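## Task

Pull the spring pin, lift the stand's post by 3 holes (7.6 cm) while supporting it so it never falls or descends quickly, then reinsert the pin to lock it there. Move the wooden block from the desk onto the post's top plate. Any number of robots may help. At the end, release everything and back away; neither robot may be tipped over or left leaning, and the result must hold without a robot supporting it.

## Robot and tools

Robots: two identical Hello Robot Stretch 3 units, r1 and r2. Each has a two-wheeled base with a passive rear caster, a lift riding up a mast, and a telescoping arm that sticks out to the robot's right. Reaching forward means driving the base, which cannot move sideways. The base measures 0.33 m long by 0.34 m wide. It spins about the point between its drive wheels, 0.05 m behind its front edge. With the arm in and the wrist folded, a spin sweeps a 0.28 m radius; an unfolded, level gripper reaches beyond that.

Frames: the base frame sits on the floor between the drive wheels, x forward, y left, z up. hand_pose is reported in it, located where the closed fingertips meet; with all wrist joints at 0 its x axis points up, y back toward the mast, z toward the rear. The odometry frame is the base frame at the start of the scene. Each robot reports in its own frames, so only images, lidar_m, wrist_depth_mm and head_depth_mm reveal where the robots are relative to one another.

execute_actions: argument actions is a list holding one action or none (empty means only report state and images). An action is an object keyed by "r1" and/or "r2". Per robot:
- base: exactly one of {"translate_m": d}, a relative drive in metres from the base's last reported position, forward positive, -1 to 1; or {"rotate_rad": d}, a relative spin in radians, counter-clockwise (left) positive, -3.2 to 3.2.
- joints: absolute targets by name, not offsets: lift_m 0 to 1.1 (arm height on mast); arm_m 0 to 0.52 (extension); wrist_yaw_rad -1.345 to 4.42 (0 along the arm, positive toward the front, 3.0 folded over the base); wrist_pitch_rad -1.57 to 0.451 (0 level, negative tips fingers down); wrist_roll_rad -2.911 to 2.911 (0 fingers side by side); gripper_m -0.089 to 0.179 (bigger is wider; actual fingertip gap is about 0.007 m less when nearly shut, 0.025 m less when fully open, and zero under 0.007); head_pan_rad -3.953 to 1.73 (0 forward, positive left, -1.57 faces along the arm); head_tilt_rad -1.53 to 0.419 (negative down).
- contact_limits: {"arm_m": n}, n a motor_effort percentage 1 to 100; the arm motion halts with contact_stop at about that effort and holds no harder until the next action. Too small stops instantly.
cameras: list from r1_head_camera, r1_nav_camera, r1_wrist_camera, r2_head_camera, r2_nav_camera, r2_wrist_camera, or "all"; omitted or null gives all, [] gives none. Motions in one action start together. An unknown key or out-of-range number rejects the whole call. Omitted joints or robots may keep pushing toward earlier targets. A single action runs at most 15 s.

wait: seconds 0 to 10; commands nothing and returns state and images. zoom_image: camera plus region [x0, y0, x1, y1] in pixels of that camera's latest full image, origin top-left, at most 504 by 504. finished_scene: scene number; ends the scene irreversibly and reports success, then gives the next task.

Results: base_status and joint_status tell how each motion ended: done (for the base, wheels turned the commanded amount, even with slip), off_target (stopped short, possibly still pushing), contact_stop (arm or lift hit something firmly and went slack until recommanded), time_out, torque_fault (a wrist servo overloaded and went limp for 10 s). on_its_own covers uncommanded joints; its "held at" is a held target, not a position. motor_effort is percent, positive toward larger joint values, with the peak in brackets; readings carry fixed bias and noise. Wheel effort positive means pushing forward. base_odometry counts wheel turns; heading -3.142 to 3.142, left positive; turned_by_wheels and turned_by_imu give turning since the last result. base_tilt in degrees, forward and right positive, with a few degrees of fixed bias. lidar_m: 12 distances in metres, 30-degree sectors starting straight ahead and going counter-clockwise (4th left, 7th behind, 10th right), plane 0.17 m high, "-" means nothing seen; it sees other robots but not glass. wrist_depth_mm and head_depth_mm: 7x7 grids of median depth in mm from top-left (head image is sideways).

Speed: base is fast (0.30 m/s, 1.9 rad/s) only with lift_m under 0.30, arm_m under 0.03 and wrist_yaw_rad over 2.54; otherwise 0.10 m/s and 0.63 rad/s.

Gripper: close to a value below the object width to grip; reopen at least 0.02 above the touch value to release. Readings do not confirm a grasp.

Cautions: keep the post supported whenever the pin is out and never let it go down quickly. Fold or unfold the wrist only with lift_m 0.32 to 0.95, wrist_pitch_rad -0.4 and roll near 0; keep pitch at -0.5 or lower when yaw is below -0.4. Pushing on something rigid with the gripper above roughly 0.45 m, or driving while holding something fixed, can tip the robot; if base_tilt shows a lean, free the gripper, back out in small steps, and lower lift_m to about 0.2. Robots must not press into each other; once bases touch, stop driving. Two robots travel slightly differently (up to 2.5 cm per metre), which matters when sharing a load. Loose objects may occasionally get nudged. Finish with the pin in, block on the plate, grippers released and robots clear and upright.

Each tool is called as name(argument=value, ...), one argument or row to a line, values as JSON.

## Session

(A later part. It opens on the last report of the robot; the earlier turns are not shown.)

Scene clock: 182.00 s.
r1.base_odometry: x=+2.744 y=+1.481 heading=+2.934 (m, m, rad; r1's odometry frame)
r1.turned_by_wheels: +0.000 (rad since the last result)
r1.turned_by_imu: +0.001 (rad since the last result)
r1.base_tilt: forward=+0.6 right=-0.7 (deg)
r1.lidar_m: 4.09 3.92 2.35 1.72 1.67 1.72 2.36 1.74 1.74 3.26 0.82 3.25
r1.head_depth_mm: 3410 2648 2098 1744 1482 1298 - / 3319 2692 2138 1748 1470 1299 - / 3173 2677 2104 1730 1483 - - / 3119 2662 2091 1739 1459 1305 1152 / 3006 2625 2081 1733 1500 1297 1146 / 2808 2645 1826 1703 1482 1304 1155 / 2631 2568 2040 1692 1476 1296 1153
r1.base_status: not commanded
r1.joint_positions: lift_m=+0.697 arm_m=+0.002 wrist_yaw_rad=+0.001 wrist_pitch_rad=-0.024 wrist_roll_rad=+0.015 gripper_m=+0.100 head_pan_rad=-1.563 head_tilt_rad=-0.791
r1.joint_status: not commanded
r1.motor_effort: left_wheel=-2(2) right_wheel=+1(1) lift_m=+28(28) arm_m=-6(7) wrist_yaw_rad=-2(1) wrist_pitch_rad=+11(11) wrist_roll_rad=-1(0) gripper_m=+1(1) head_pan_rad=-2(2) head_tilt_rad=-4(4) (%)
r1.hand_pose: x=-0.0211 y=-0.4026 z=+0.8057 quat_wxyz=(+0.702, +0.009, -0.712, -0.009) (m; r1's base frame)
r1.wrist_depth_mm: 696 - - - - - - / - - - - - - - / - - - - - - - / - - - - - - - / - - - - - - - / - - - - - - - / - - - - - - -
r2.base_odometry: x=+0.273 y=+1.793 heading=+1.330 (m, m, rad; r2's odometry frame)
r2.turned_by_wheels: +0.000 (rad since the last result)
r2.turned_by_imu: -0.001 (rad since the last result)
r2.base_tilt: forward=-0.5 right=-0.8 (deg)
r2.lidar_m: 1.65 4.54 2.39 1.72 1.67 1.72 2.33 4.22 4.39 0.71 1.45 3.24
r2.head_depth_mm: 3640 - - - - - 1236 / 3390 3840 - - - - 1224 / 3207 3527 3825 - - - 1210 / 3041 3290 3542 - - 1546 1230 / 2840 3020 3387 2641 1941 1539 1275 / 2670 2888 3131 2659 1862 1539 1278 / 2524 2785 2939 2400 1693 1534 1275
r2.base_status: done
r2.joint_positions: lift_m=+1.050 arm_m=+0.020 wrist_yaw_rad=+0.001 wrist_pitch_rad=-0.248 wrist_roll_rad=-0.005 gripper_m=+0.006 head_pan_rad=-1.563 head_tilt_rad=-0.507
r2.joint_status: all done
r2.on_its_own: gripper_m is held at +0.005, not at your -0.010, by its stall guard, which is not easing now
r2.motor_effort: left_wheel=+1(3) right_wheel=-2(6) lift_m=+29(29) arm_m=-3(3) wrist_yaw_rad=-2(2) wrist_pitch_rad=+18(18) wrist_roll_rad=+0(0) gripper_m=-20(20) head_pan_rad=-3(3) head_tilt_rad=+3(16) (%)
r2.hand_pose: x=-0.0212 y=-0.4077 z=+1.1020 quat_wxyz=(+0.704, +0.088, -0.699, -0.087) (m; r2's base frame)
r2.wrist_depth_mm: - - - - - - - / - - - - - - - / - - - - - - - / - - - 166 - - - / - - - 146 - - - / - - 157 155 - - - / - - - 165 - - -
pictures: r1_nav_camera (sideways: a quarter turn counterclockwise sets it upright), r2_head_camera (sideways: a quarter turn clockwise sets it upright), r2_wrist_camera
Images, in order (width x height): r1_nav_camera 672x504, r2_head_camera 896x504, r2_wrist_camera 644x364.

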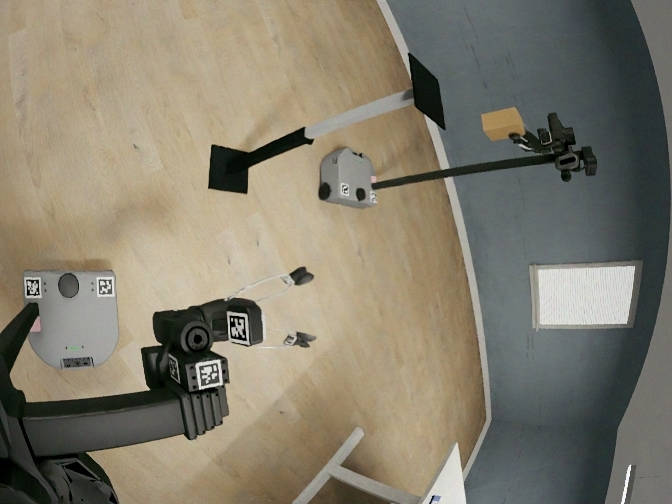

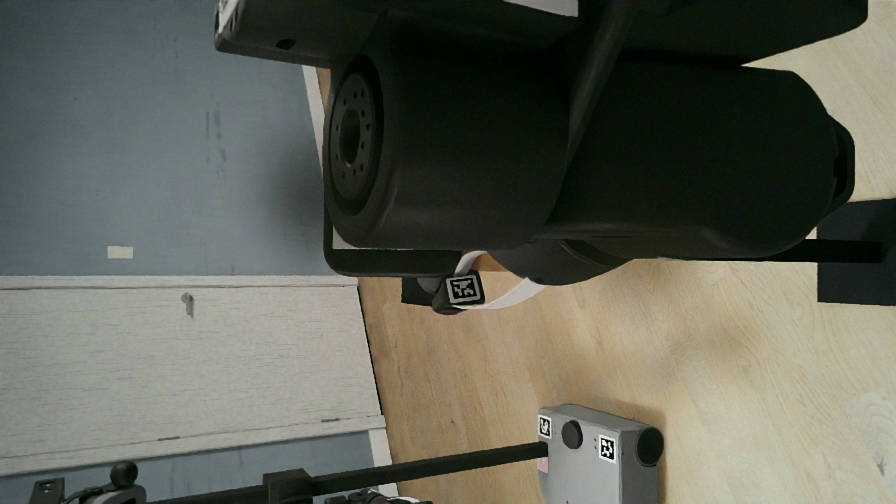

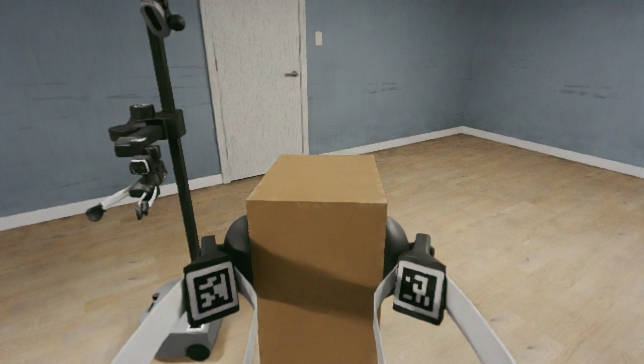

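execute_actions(
  actions=[
    {"r2":{"joints":{"arm_m":0.335,"lift_m":1.03,"head_tilt_rad":-0.7}},"r1":{"joints":{"head_tilt_rad":-0.3,"head_pan_rad":-1.1}}},
  ],
  cameras=["r2_wrist_camera","r2_head_camera","r1_nav_camera","r1_head_camera"],
)

Scene clock: 187.67 s.
r1.base_odometry: x=+2.744 y=+1.481 heading=+2.934 (m, m, rad; r1's odometry frame)
r1.turned_by_wheels: +0.000 (rad since the last result)
r1.turned_by_imu: +0.001 (rad since the last result)
r1.base_tilt: forward=+0.6 right=-0.6 (deg)
r1.lidar_m: 4.08 3.94 2.36 1.72 1.67 1.72 2.37 1.73 1.74 3.25 0.82 3.24
r1.head_depth_mm: 2698 2828 3046 3226 2604 1930 1535 / 2653 1427 3010 3195 2473 1851 1539 / 2646 2763 2985 3200 2446 1684 1532 / 2668 2807 953 3196 2548 1782 1519 / 2678 2808 2978 802 894 1763 1035 / 2656 2836 2957 3060 2412 1878 1512 / 2661 2806 2980 3118 2484 1878 1501
r1.base_status: not commanded
r1.joint_positions: lift_m=+0.697 arm_m=+0.002 wrist_yaw_rad=+0.001 wrist_pitch_rad=-0.024 wrist_roll_rad=+0.015 gripper_m=+0.100 head_pan_rad=-1.107 head_tilt_rad=-0.310
r1.joint_status: all done
r1.motor_effort: left_wheel=-2(2) right_wheel=+1(1) lift_m=+27(27) arm_m=-7(7) wrist_yaw_rad=+0(0) wrist_pitch_rad=+11(11) wrist_roll_rad=+0(0) gripper_m=-1(0) head_pan_rad=+3(21) head_tilt_rad=+5(33) (%)
r1.hand_pose: x=-0.0211 y=-0.4026 z=+0.8057 quat_wxyz=(+0.702, +0.009, -0.712, -0.009) (m; r1's base frame)
r1.wrist_depth_mm: - - - - - - - / - - - - - - - / - - - - - - - / - - - - - - - / - - - - - - - / - - - - - - - / - - - - - - -
r2.base_odometry: x=+0.273 y=+1.793 heading=+1.330 (m, m, rad; r2's odometry frame)
r2.turned_by_wheels: +0.000 (rad since the last result)
r2.turned_by_imu: +0.001 (rad since the last result)
r2.base_tilt: forward=-0.5 right=-0.8 (deg)
r2.lidar_m: 1.65 4.53 2.39 1.73 1.67 1.72 2.33 4.25 4.38 0.71 1.45 3.22
r2.head_depth_mm: 3534 3673 2677 2057 1625 1366 1173 / 3414 3655 2696 2042 1620 1360 1169 / - - 2349 2034 1620 1365 1168 / 2958 3229 757 1882 1536 1308 1166 / 2854 3176 2543 2009 1616 1342 1162 / 2698 2993 2631 1927 1620 1346 1160 / 2578 2817 2511 1760 1606 1346 1161
r2.base_status: not commanded
r2.joint_positions: lift_m=+1.030 arm_m=+0.335 wrist_yaw_rad=+0.001 wrist_pitch_rad=-0.248 wrist_roll_rad=-0.005 gripper_m=+0.006 head_pan_rad=-1.563 head_tilt_rad=-0.691
r2.joint_status: all done
r2.on_its_own: gripper_m is held at +0.005, not at your -0.010, by its stall guard, which is not easing now
r2.motor_effort: left_wheel=+1(2) right_wheel=-1(1) lift_m=+18(24) arm_m=+3(5) wrist_yaw_rad=-2(2) wrist_pitch_rad=+19(18) wrist_roll_rad=+0(0) gripper_m=-19(20) head_pan_rad=-3(3) head_tilt_rad=-4(20) (%)
r2.hand_pose: x=-0.0212 y=-0.7222 z=+1.0826 quat_wxyz=(+0.704, +0.089, -0.699, -0.087) (m; r2's base frame)
r2.wrist_depth_mm: - - - - - - - / - - - - - - - / - - - - - - - / 797 - - 165 - - - / - - - 146 - - - / - - 158 154 - - - / - - 289 165 287 - -
pictures: r1_head_camera (sideways: a quarter turn clockwise sets it upright), r1_nav_camera (sideways: a quarter turn counterclockwise sets it upright), r2_head_camera (sideways: a quarter turn clockwise sets it upright), r2_wrist_camera
Images, in order (width x height): r1_head_camera 896x504, r1_nav_camera 672x504, r2_head_camera 896x504, r2_wrist_camera 644x364.

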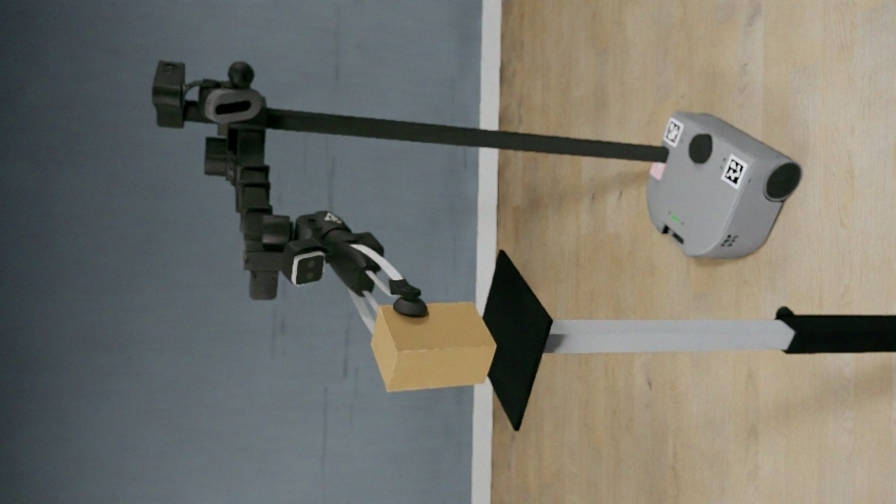

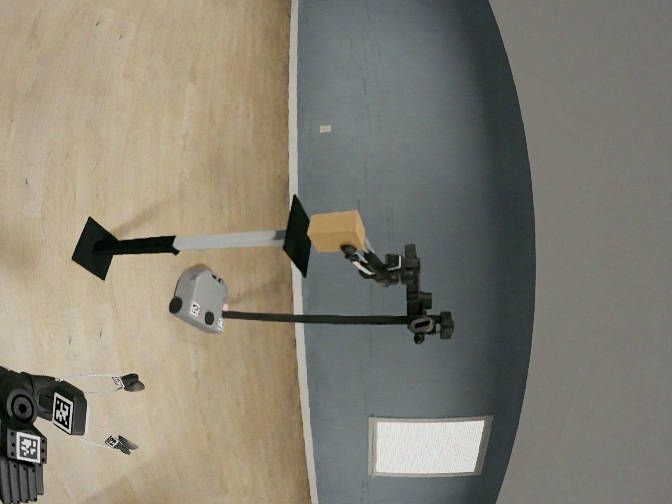

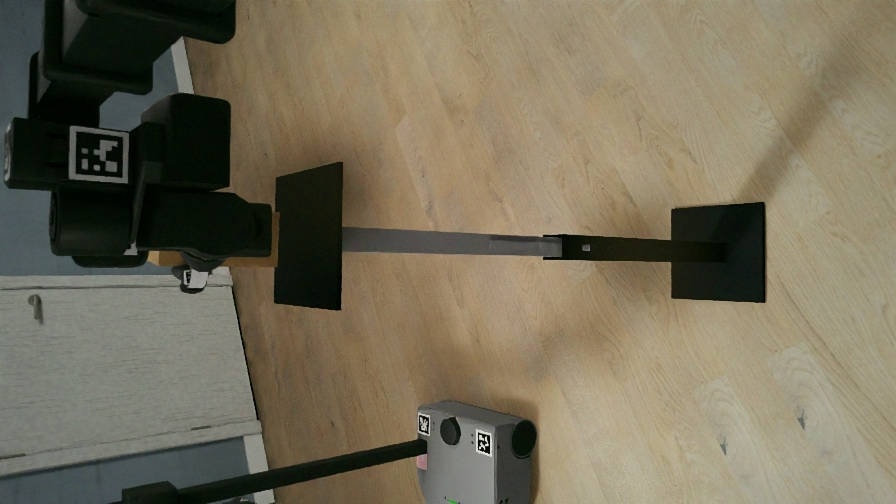

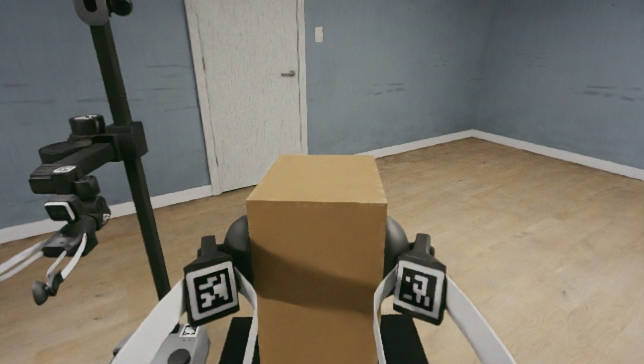

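execute_actions(
  actions=[
    {"r2":{"joints":{"arm_m":0.325,"lift_m":0.99}}},
  ],
  cameras=["r2_head_camera","r1_head_camera"],
)

Scene clock: 190.50 s.
r1.base_odometry: x=+2.744 y=+1.481 heading=+2.934 (m, m, rad; r1's odometry frame)
r1.turned_by_wheels: +0.000 (rad since the last result)
r1.turned_by_imu: +0.000 (rad since the last result)
r1.base_tilt: forward=+0.5 right=-0.7 (deg)
r1.lidar_m: 4.09 3.93 2.35 1.72 1.67 1.73 2.37 1.74 1.75 3.26 0.82 3.25
r1.head_depth_mm: 2693 2841 3011 3240 2607 1924 1540 / 2673 1456 3023 3170 2478 1865 1540 / 2673 2802 2982 3200 2447 1680 1519 / 2662 2820 990 3126 2531 1768 1521 / 2670 2797 2983 816 894 1765 1041 / 2674 2783 2978 3115 2432 1897 1510 / 2628 2822 2951 3146 2498 1885 1498
r1.base_status: not commanded
r1.joint_positions: lift_m=+0.697 arm_m=+0.002 wrist_yaw_rad=+0.001 wrist_pitch_rad=-0.024 wrist_roll_rad=+0.015 gripper_m=+0.100 head_pan_rad=-1.107 head_tilt_rad=-0.310
r1.joint_status: not commanded
r1.motor_effort: left_wheel=-2(2) right_wheel=+1(1) lift_m=+28(27) arm_m=-7(7) wrist_yaw_rad=+0(1) wrist_pitch_rad=+11(11) wrist_roll_rad=+0(1) gripper_m=+0(0) head_pan_rad=+3(3) head_tilt_rad=+6(4) (%)
r1.hand_pose: x=-0.0211 y=-0.4026 z=+0.8057 quat_wxyz=(+0.702, +0.009, -0.712, -0.009) (m; r1's base frame)
r1.wrist_depth_mm: - - - - - - - / - - - - - - - / - - - - - - - / - - - - - - - / - - - - - - - / - - - - - - - / - - - - - - -
r2.base_odometry: x=+0.273 y=+1.793 heading=+1.330 (m, m, rad; r2's odometry frame)
r2.turned_by_wheels: +0.000 (rad since the last result)
r2.turned_by_imu: +0.000 (rad since the last result)
r2.base_tilt: forward=-0.5 right=-0.9 (deg)
r2.lidar_m: 1.65 4.53 2.39 1.73 1.68 1.72 2.33 4.23 4.40 0.71 1.45 3.21
r2.head_depth_mm: 3694 - 2490 2035 1626 1365 1162 / 3449 - 2613 2035 1629 1354 1168 / 3183 - 2342 2016 1626 1358 1161 / 3062 - 770 1884 1535 1313 1156 / 2826 3169 2548 2014 1612 1344 1161 / 2749 3020 2642 1926 1604 1347 1150 / 2606 2823 2532 1757 1605 1344 1153
r2.base_status: not commanded
r2.joint_positions: lift_m=+0.990 arm_m=+0.325 wrist_yaw_rad=+0.001 wrist_pitch_rad=-0.246 wrist_roll_rad=-0.005 gripper_m=+0.006 head_pan_rad=-1.563 head_tilt_rad=-0.691
r2.joint_status: all done
r2.on_its_own: gripper_m is held at +0.005, not at your -0.010, by its stall guard, which is not easing now
r2.motor_effort: left_wheel=+1(1) right_wheel=-1(1) lift_m=+17(17) arm_m=-3(5) wrist_yaw_rad=-2(2) wrist_pitch_rad=+18(19) wrist_roll_rad=+0(0) gripper_m=-20(20) head_pan_rad=-2(1) head_tilt_rad=-2(4) (%)
r2.hand_pose: x=-0.0212 y=-0.7128 z=+1.0431 quat_wxyz=(+0.704, +0.088, -0.699, -0.087) (m; r2's base frame)
r2.wrist_depth_mm: - - - - - - - / - - - - - - - / - - - - - - - / 726 - - 165 - - - / - - - 147 - - - / - - 157 155 - - - / - - 227 166 229 - -
pictures: r1_head_camera (sideways: a quarter turn clockwise sets it upright), r2_head_camera (sideways: a quarter turn clockwise sets it upright)
Images, in order (width x height): r1_head_camera 896x504, r2_head_camera 896x504.

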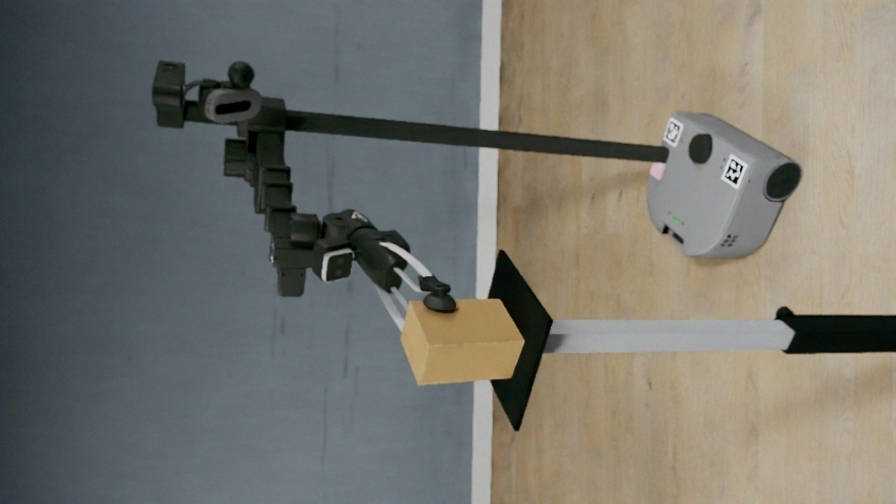

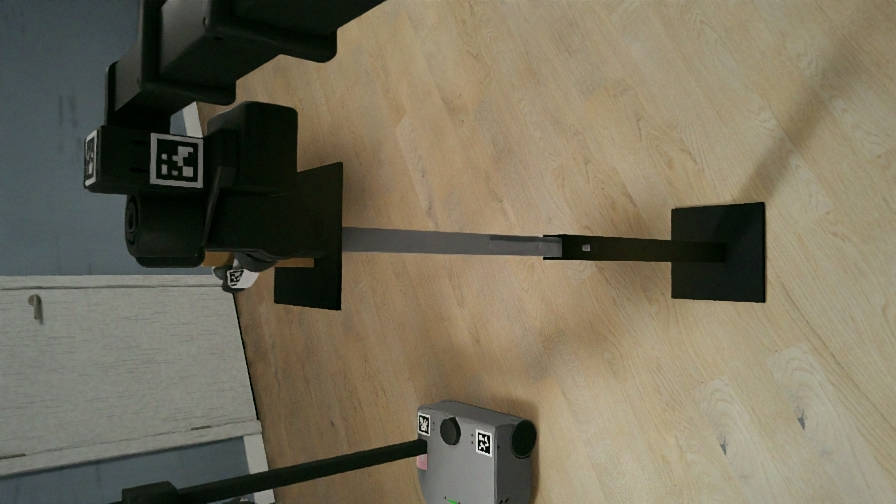

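execute_actions(
  actions=[
    {"r2":{"joints":{"lift_m":0.978}}},
  ],
  cameras=["r1_head_camera"],
)

Scene clock: 194.43 s.
r1.base_odometry: x=+2.744 y=+1.481 heading=+2.934 (m, m, rad; r1's odometry frame)
r1.turned_by_wheels: +0.000 (rad since the last result)
r1.turned_by_imu: +0.001 (rad since the last result)
r1.base_tilt: forward=+0.5 right=-0.6 (deg)
r1.lidar_m: 4.10 3.94 2.35 1.72 1.68 1.73 2.37 1.74 1.74 3.24 0.82 3.24
r1.head_depth_mm: 2687 2849 3011 3193 2608 1940 1543 / 2677 1470 2963 3167 2435 1849 1541 / 2659 2819 2985 3160 2446 1672 1530 / 2704 2791 988 3143 2542 1772 1523 / 2651 2820 2947 824 896 1767 1041 / 2650 2823 2979 3131 2391 1889 1507 / 2668 2799 2955 3134 2498 1873 1513
r1.base_status: not commanded
r1.joint_positions: lift_m=+0.697 arm_m=+0.002 wrist_yaw_rad=+0.001 wrist_pitch_rad=-0.024 wrist_roll_rad=+0.015 gripper_m=+0.100 head_pan_rad=-1.107 head_tilt_rad=-0.310
r1.joint_status: not commanded
r1.motor_effort: left_wheel=-2(2) right_wheel=+1(2) lift_m=+28(27) arm_m=-7(6) wrist_yaw_rad=+1(2) wrist_pitch_rad=+11(11) wrist_roll_rad=+0(0) gripper_m=+0(1) head_pan_rad=+3(3) head_tilt_rad=+6(5) (%)
r1.hand_pose: x=-0.0211 y=-0.4026 z=+0.8057 quat_wxyz=(+0.702, +0.009, -0.712, -0.009) (m; r1's base frame)
r1.wrist_depth_mm: - - - - - - - / - - - - - - - / - - - - - - - / - - - - - - - / - - - - - - - / - - - - - - - / - - - - - - -
r2.base_odometry: x=+0.273 y=+1.793 heading=+1.330 (m, m, rad; r2's odometry frame)
r2.turned_by_wheels: +0.000 (rad since the last result)
r2.turned_by_imu: +0.000 (rad since the last result)
r2.base_tilt: forward=-0.5 right=-0.8 (deg)
r2.lidar_m: 1.65 4.52 2.38 1.73 1.67 1.72 2.33 4.25 4.38 0.71 1.45 3.22
r2.head_depth_mm: 3733 - - 2033 1629 1362 1167 / 3483 - 2563 2012 1633 1356 1168 / 3219 - 2376 2032 1632 1362 1163 / 3022 3205 776 1886 1531 1314 1159 / 2836 3180 2555 2000 1606 1351 1160 / 2692 3002 2642 1934 1616 1343 1162 / 2610 2809 2491 1746 1602 1342 1151
r2.base_status: not commanded
r2.joint_positions: lift_m=+0.978 arm_m=+0.325 wrist_yaw_rad=+0.001 wrist_pitch_rad=-0.218 wrist_roll_rad=-0.005 gripper_m=+0.006 head_pan_rad=-1.563 head_tilt_rad=-0.691
r2.joint_status: all done
r2.on_its_own: gripper_m is held at +0.005, not at your -0.010, by its stall guard, which is not easing now
r2.motor_effort: left_wheel=+0(2) right_wheel=+0(1) lift_m=+16(15) arm_m=-2(3) wrist_yaw_rad=-3(3) wrist_pitch_rad=+7(18) wrist_roll_rad=+0(0) gripper_m=-20(20) head_pan_rad=-3(2) head_tilt_rad=-5(4) (%)
r2.hand_pose: x=-0.0212 y=-0.7151 z=+1.0382 quat_wxyz=(+0.705, +0.078, -0.701, -0.077) (m; r2's base frame)
r2.wrist_depth_mm: - - - - - - - / - - - - - - - / - - - - - - - / 708 - - 163 - - - / - - - 145 - - - / - - 157 155 - - - / - - 218 167 224 - -
pictures: r1_head_camera (sideways: a quarter turn clockwise sets it upright)
Images, in order (width x height): r1_head_camera 896x504.

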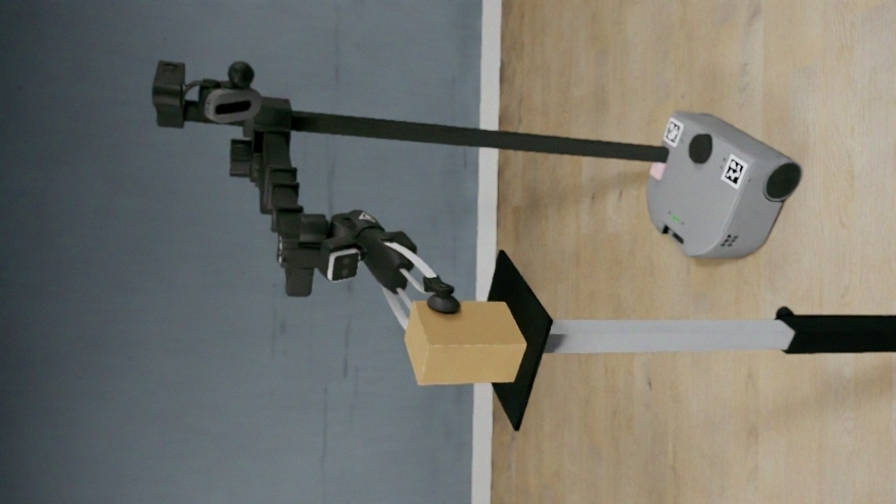

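Resting. Release.

execute_actions(
  actions=[
    {"r2":{"joints":{"gripper_m":0.13}}},
  ],
  cameras=[],
)

execute_actions(
  actions=[
    {"r2":{"joints":{"arm_m":0.0}}},
  ],
  cameras=["r1_head_camera","r2_wrist_camera"],
)

Scene clock: 199.00 s.
r1.base_odometry: x=+2.744 y=+1.481 heading=+2.934 (m, m, rad; r1's odometry frame)
r1.turned_by_wheels: +0.000 (rad since the last result)
r1.turned_by_imu: +0.001 (rad since the last result)
r1.base_tilt: forward=+0.4 right=-0.5 (deg)
r1.lidar_m: 4.09 3.91 2.35 1.72 1.67 1.72 2.37 1.75 1.75 3.26 0.82 3.25
r1.head_depth_mm: 2659 2835 2981 3207 2611 1937 1542 / 2683 1450 2995 3164 2451 1848 1535 / 2639 2803 2991 3211 2452 1681 1532 / 2668 2823 994 3162 2564 1770 1531 / 2654 2807 2997 827 894 1765 1042 / 2660 2804 3007 3082 2398 1886 1506 / 2656 2776 2958 3128 2499 1890 1512
r1.base_status: not commanded
r1.joint_positions: lift_m=+0.697 arm_m=+0.002 wrist_yaw_rad=+0.001 wrist_pitch_rad=-0.024 wrist_roll_rad=+0.015 gripper_m=+0.100 head_pan_rad=-1.107 head_tilt_rad=-0.310
r1.joint_status: not commanded
r1.motor_effort: left_wheel=-2(2) right_wheel=+1(2) lift_m=+27(27) arm_m=-7(7) wrist_yaw_rad=+0(1) wrist_pitch_rad=+11(11) wrist_roll_rad=+0(1) gripper_m=+0(1) head_pan_rad=+3(3) head_tilt_rad=+4(5) (%)
r1.hand_pose: x=-0.0211 y=-0.4026 z=+0.8057 quat_wxyz=(+0.702, +0.009, -0.712, -0.009) (m; r1's base frame)
r1.wrist_depth_mm: - - - - - - - / - - - - - - - / - - - - - - - / - - - - - - - / - - - - - - - / - - - - - - - / - - - - - - -
r2.base_odometry: x=+0.273 y=+1.793 heading=+1.330 (m, m, rad; r2's odometry frame)
r2.turned_by_wheels: +0.000 (rad since the last result)
r2.turned_by_imu: +0.000 (rad since the last result)
r2.base_tilt: forward=-0.5 right=-0.8 (deg)
r2.lidar_m: 1.65 4.54 2.38 1.73 1.67 1.71 2.32 4.24 4.39 0.71 1.45 3.21
r2.head_depth_mm: 3700 - - 2041 1638 1359 1173 / 3384 - 2592 2032 1640 1363 1166 / 3253 - 2356 2032 1628 1359 1171 / 3074 3275 772 1866 1525 1316 1163 / 2884 3150 2535 2007 1618 1355 1163 / 2701 3002 2654 1917 1614 1353 1157 / 2587 2835 2516 1760 1599 1347 1157
r2.base_status: not commanded
r2.joint_positions: lift_m=+0.978 arm_m=+0.325 wrist_yaw_rad=+0.001 wrist_pitch_rad=-0.215 wrist_roll_rad=-0.005 gripper_m=+0.130 head_pan_rad=-1.563 head_tilt_rad=-0.691
r2.joint_status: all done
r2.motor_effort: left_wheel=+1(2) right_wheel=-2(1) lift_m=+16(16) arm_m=-2(2) wrist_yaw_rad=-1(2) wrist_pitch_rad=+6(7) wrist_roll_rad=+0(0) gripper_m=+1(82) head_pan_rad=-2(2) head_tilt_rad=-3(4) (%)
r2.hand_pose: x=-0.0213 y=-0.7153 z=+1.0388 quat_wxyz=(+0.705, +0.077, -0.701, -0.076) (m; r2's base frame)
r2.wrist_depth_mm: - - - - - - - / - - - - - - - / - - - - - - - / 731 - - 165 - - - / - - - 148 - - - / - - - 159 289 - - / - - 228 170 225 - -
pictures: none
No camera images: the call's "cameras" was empty. Leave "cameras" out to get every camera's image.

Scene clock: 202.60 s.
r1.base_odometry: x=+2.744 y=+1.481 heading=+2.934 (m, m, rad; r1's odometry frame)
r1.turned_by_wheels: +0.000 (rad since the last result)
r1.turned_by_imu: +0.001 (rad since the last result)
r1.base_tilt: forward=+0.4 right=-0.8 (deg)
r1.lidar_m: 4.09 3.92 2.35 1.72 1.68 1.73 2.37 1.74 1.74 3.24 0.82 3.26
r1.head_depth_mm: 2687 2817 3019 3212 2604 1946 1541 / 2682 1466 2935 3163 2492 1862 1533 / 2671 2840 1306 3164 2458 1685 1524 / 2702 2821 2971 3166 2532 1775 1520 / 2645 2790 2979 825 894 1763 1038 / 2681 2833 2997 3119 2407 1882 1507 / 2674 2818 2952 3108 2502 1881 1500
r1.base_status: not commanded
r1.joint_positions: lift_m=+0.697 arm_m=+0.002 wrist_yaw_rad=+0.001 wrist_pitch_rad=-0.024 wrist_roll_rad=+0.015 gripper_m=+0.100 head_pan_rad=-1.107 head_tilt_rad=-0.310
r1.joint_status: not commanded
r1.motor_effort: left_wheel=-2(2) right_wheel=+1(1) lift_m=+27(27) arm_m=-7(7) wrist_yaw_rad=-1(0) wrist_pitch_rad=+11(11) wrist_roll_rad=+0(1) gripper_m=+0(1) head_pan_rad=+3(3) head_tilt_rad=+5(5) (%)
r1.hand_pose: x=-0.0211 y=-0.4026 z=+0.8057 quat_wxyz=(+0.702, +0.009, -0.712, -0.009) (m; r1's base frame)
r1.wrist_depth_mm: - - - - - - - / - - - - - - - / - - - - - - - / - - - - - - - / - - - - - - - / - - - - - - - / - - - - - - -
r2.base_odometry: x=+0.273 y=+1.793 heading=+1.330 (m, m, rad; r2's odometry frame)
r2.turned_by_wheels: +0.000 (rad since the last result)
r2.turned_by_imu: +0.000 (rad since the last result)
r2.base_tilt: forward=-0.5 right=-0.8 (deg)
r2.lidar_m: 1.65 4.52 2.39 1.73 1.67 1.72 2.33 4.23 4.38 0.70 1.45 3.23
r2.head_depth_mm: 3701 - 2714 - - - - / 3459 3721 2664 - - - 1115 / 3245 3544 2474 - - - 1119 / 3016 3225 712 - - 1344 1140 / 2808 3203 2542 1935 1613 1354 1160 / 2708 2961 2599 1953 1613 1351 1164 / 2578 2794 2530 1751 1619 1348 1151
r2.base_status: not commanded
r2.joint_positions: lift_m=+0.978 arm_m=+0.002 wrist_yaw_rad=+0.001 wrist_pitch_rad=-0.216 wrist_roll_rad=-0.005 gripper_m=+0.130 head_pan_rad=-1.563 head_tilt_rad=-0.691
r2.joint_status: all done
joint sent to its limit — the command would take r2.arm_m past its lower limit, so that joint was sent only as far as its limit.
r2.motor_effort: left_wheel=+1(1) right_wheel=-1(0) lift_m=+16(16) arm_m=-3(2) wrist_yaw_rad=-2(2) wrist_pitch_rad=+6(6) wrist_roll_rad=+0(0) gripper_m=+0(0) head_pan_rad=-2(3) head_tilt_rad=-4(3) (%)
r2.hand_pose: x=-0.0213 y=-0.3923 z=+1.0387 quat_wxyz=(+0.705, +0.077, -0.701, -0.076) (m; r2's base frame)
r2.wrist_depth_mm: - - - - - - - / - - - - - - - / - - - 475 - - - / - - - 484 - - - / - - - - - - - / - - - - - - - / - - - - - - -
pictures: r1_head_camera (sideways: a quarter turn clockwise sets it upright), r2_wrist_camera
Images, in order (width x height): r1_head_camera 896x504, r2_wrist_camera 644x364.

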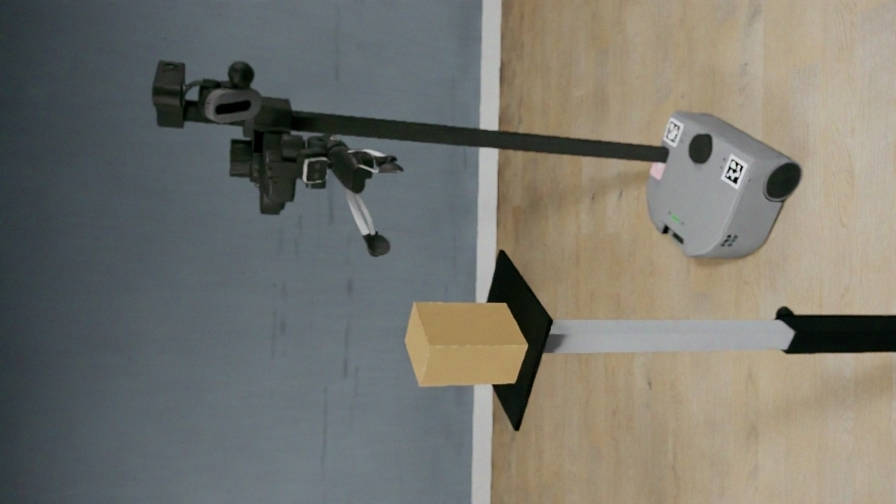

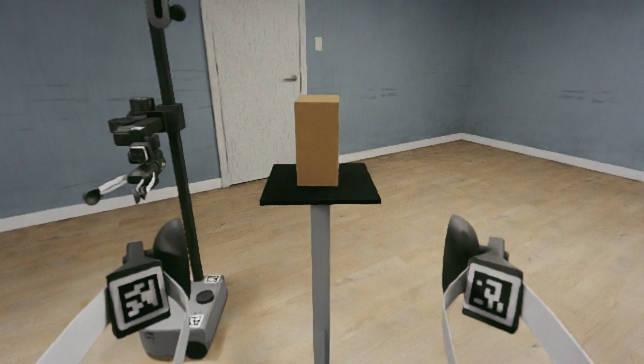

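execute_actions(
  actions=[
    {"r2":{"base":{"translate_m":-0.3}}},
  ],
  cameras=[],
)

finished_scene(
  scene=2,
)

Scene clock: 208.10 s.
r1.base_odometry: x=+2.744 y=+1.481 heading=+2.934 (m, m, rad; r1's odometry frame)
r1.turned_by_wheels: +0.000 (rad since the last result)
r1.turned_by_imu: +0.001 (rad since the last result)
r1.base_tilt: forward=+0.4 right=-0.6 (deg)
r1.lidar_m: 4.10 3.94 2.36 1.72 1.68 1.73 2.37 1.74 1.75 3.22 0.82 3.26
r1.head_depth_mm: 2707 2870 3031 3209 2610 1925 1535 / 2680 2823 2990 3211 2590 1924 1538 / 2689 2834 2962 3178 2559 1925 1518 / 2626 1616 2952 3102 2429 1773 1522 / 2657 2811 2927 823 893 1709 1036 / 2660 2792 3004 3120 2399 1883 1510 / 2660 2808 2977 3122 2503 1877 1504
r1.base_status: not commanded
r1.joint_positions: lift_m=+0.697 arm_m=+0.002 wrist_yaw_rad=+0.001 wrist_pitch_rad=-0.024 wrist_roll_rad=+0.015 gripper_m=+0.100 head_pan_rad=-1.107 head_tilt_rad=-0.310
r1.joint_status: not commanded
r1.motor_effort: left_wheel=-2(2) right_wheel=+2(1) lift_m=+27(27) arm_m=-7(7) wrist_yaw_rad=-1(0) wrist_pitch_rad=+11(11) wrist_roll_rad=-1(0) gripper_m=+0(0) head_pan_rad=+3(3) head_tilt_rad=+4(5) (%)
r1.hand_pose: x=-0.0211 y=-0.4026 z=+0.8057 quat_wxyz=(+0.702, +0.009, -0.712, -0.009) (m; r1's base frame)
r1.wrist_depth_mm: - - - - - - - / - - - - - - - / - - - - - - - / - - - - - - - / - - - - - - - / - - - - - - - / - - - - - - -
r2.base_odometry: x=+0.202 y=+1.502 heading=+1.330 (m, m, rad; r2's odometry frame)
r2.turned_by_wheels: +0.000 (rad since the last result)
r2.turned_by_imu: +0.000 (rad since the last result)
r2.base_tilt: forward=-0.5 right=-0.8 (deg)
r2.lidar_m: 1.95 4.77 2.17 1.57 1.52 1.55 2.12 3.96 4.12 3.38 0.75 3.38
r2.head_depth_mm: 3927 - 2729 - - - - / 3646 3861 2702 - - - 1123 / 3402 3716 2702 - - - 1119 / 3155 3432 2688 - - 1361 1140 / 3019 3313 2639 1945 1623 1350 1160 / 2859 3137 2620 2006 1601 1277 1156 / 2698 2907 735 1867 1558 1346 1162
r2.base_status: done
r2.joint_positions: lift_m=+0.978 arm_m=+0.002 wrist_yaw_rad=+0.001 wrist_pitch_rad=-0.216 wrist_roll_rad=-0.005 gripper_m=+0.130 head_pan_rad=-1.563 head_tilt_rad=-0.691
r2.joint_status: not commanded
r2.motor_effort: left_wheel=+1(2) right_wheel=-1(4) lift_m=+16(16) arm_m=-3(3) wrist_yaw_rad=-2(2) wrist_pitch_rad=+6(6) wrist_roll_rad=+0(0) gripper_m=+0(0) head_pan_rad=-4(2) head_tilt_rad=-4(3) (%)
r2.hand_pose: x=-0.0213 y=-0.3923 z=+1.0387 quat_wxyz=(+0.705, +0.077, -0.701, -0.076) (m; r2's base frame)
r2.wrist_depth_mm: - - - - - - - / - - - - - - - / - 505 - - - - - / 962 482 - - - - - / - - - - - - - / - - - - - - - / - - - - - - -
pictures: none
No camera images: the call's "cameras" was empty. Leave "cameras" out to get every camera's image.

The scene is finished: the task was done.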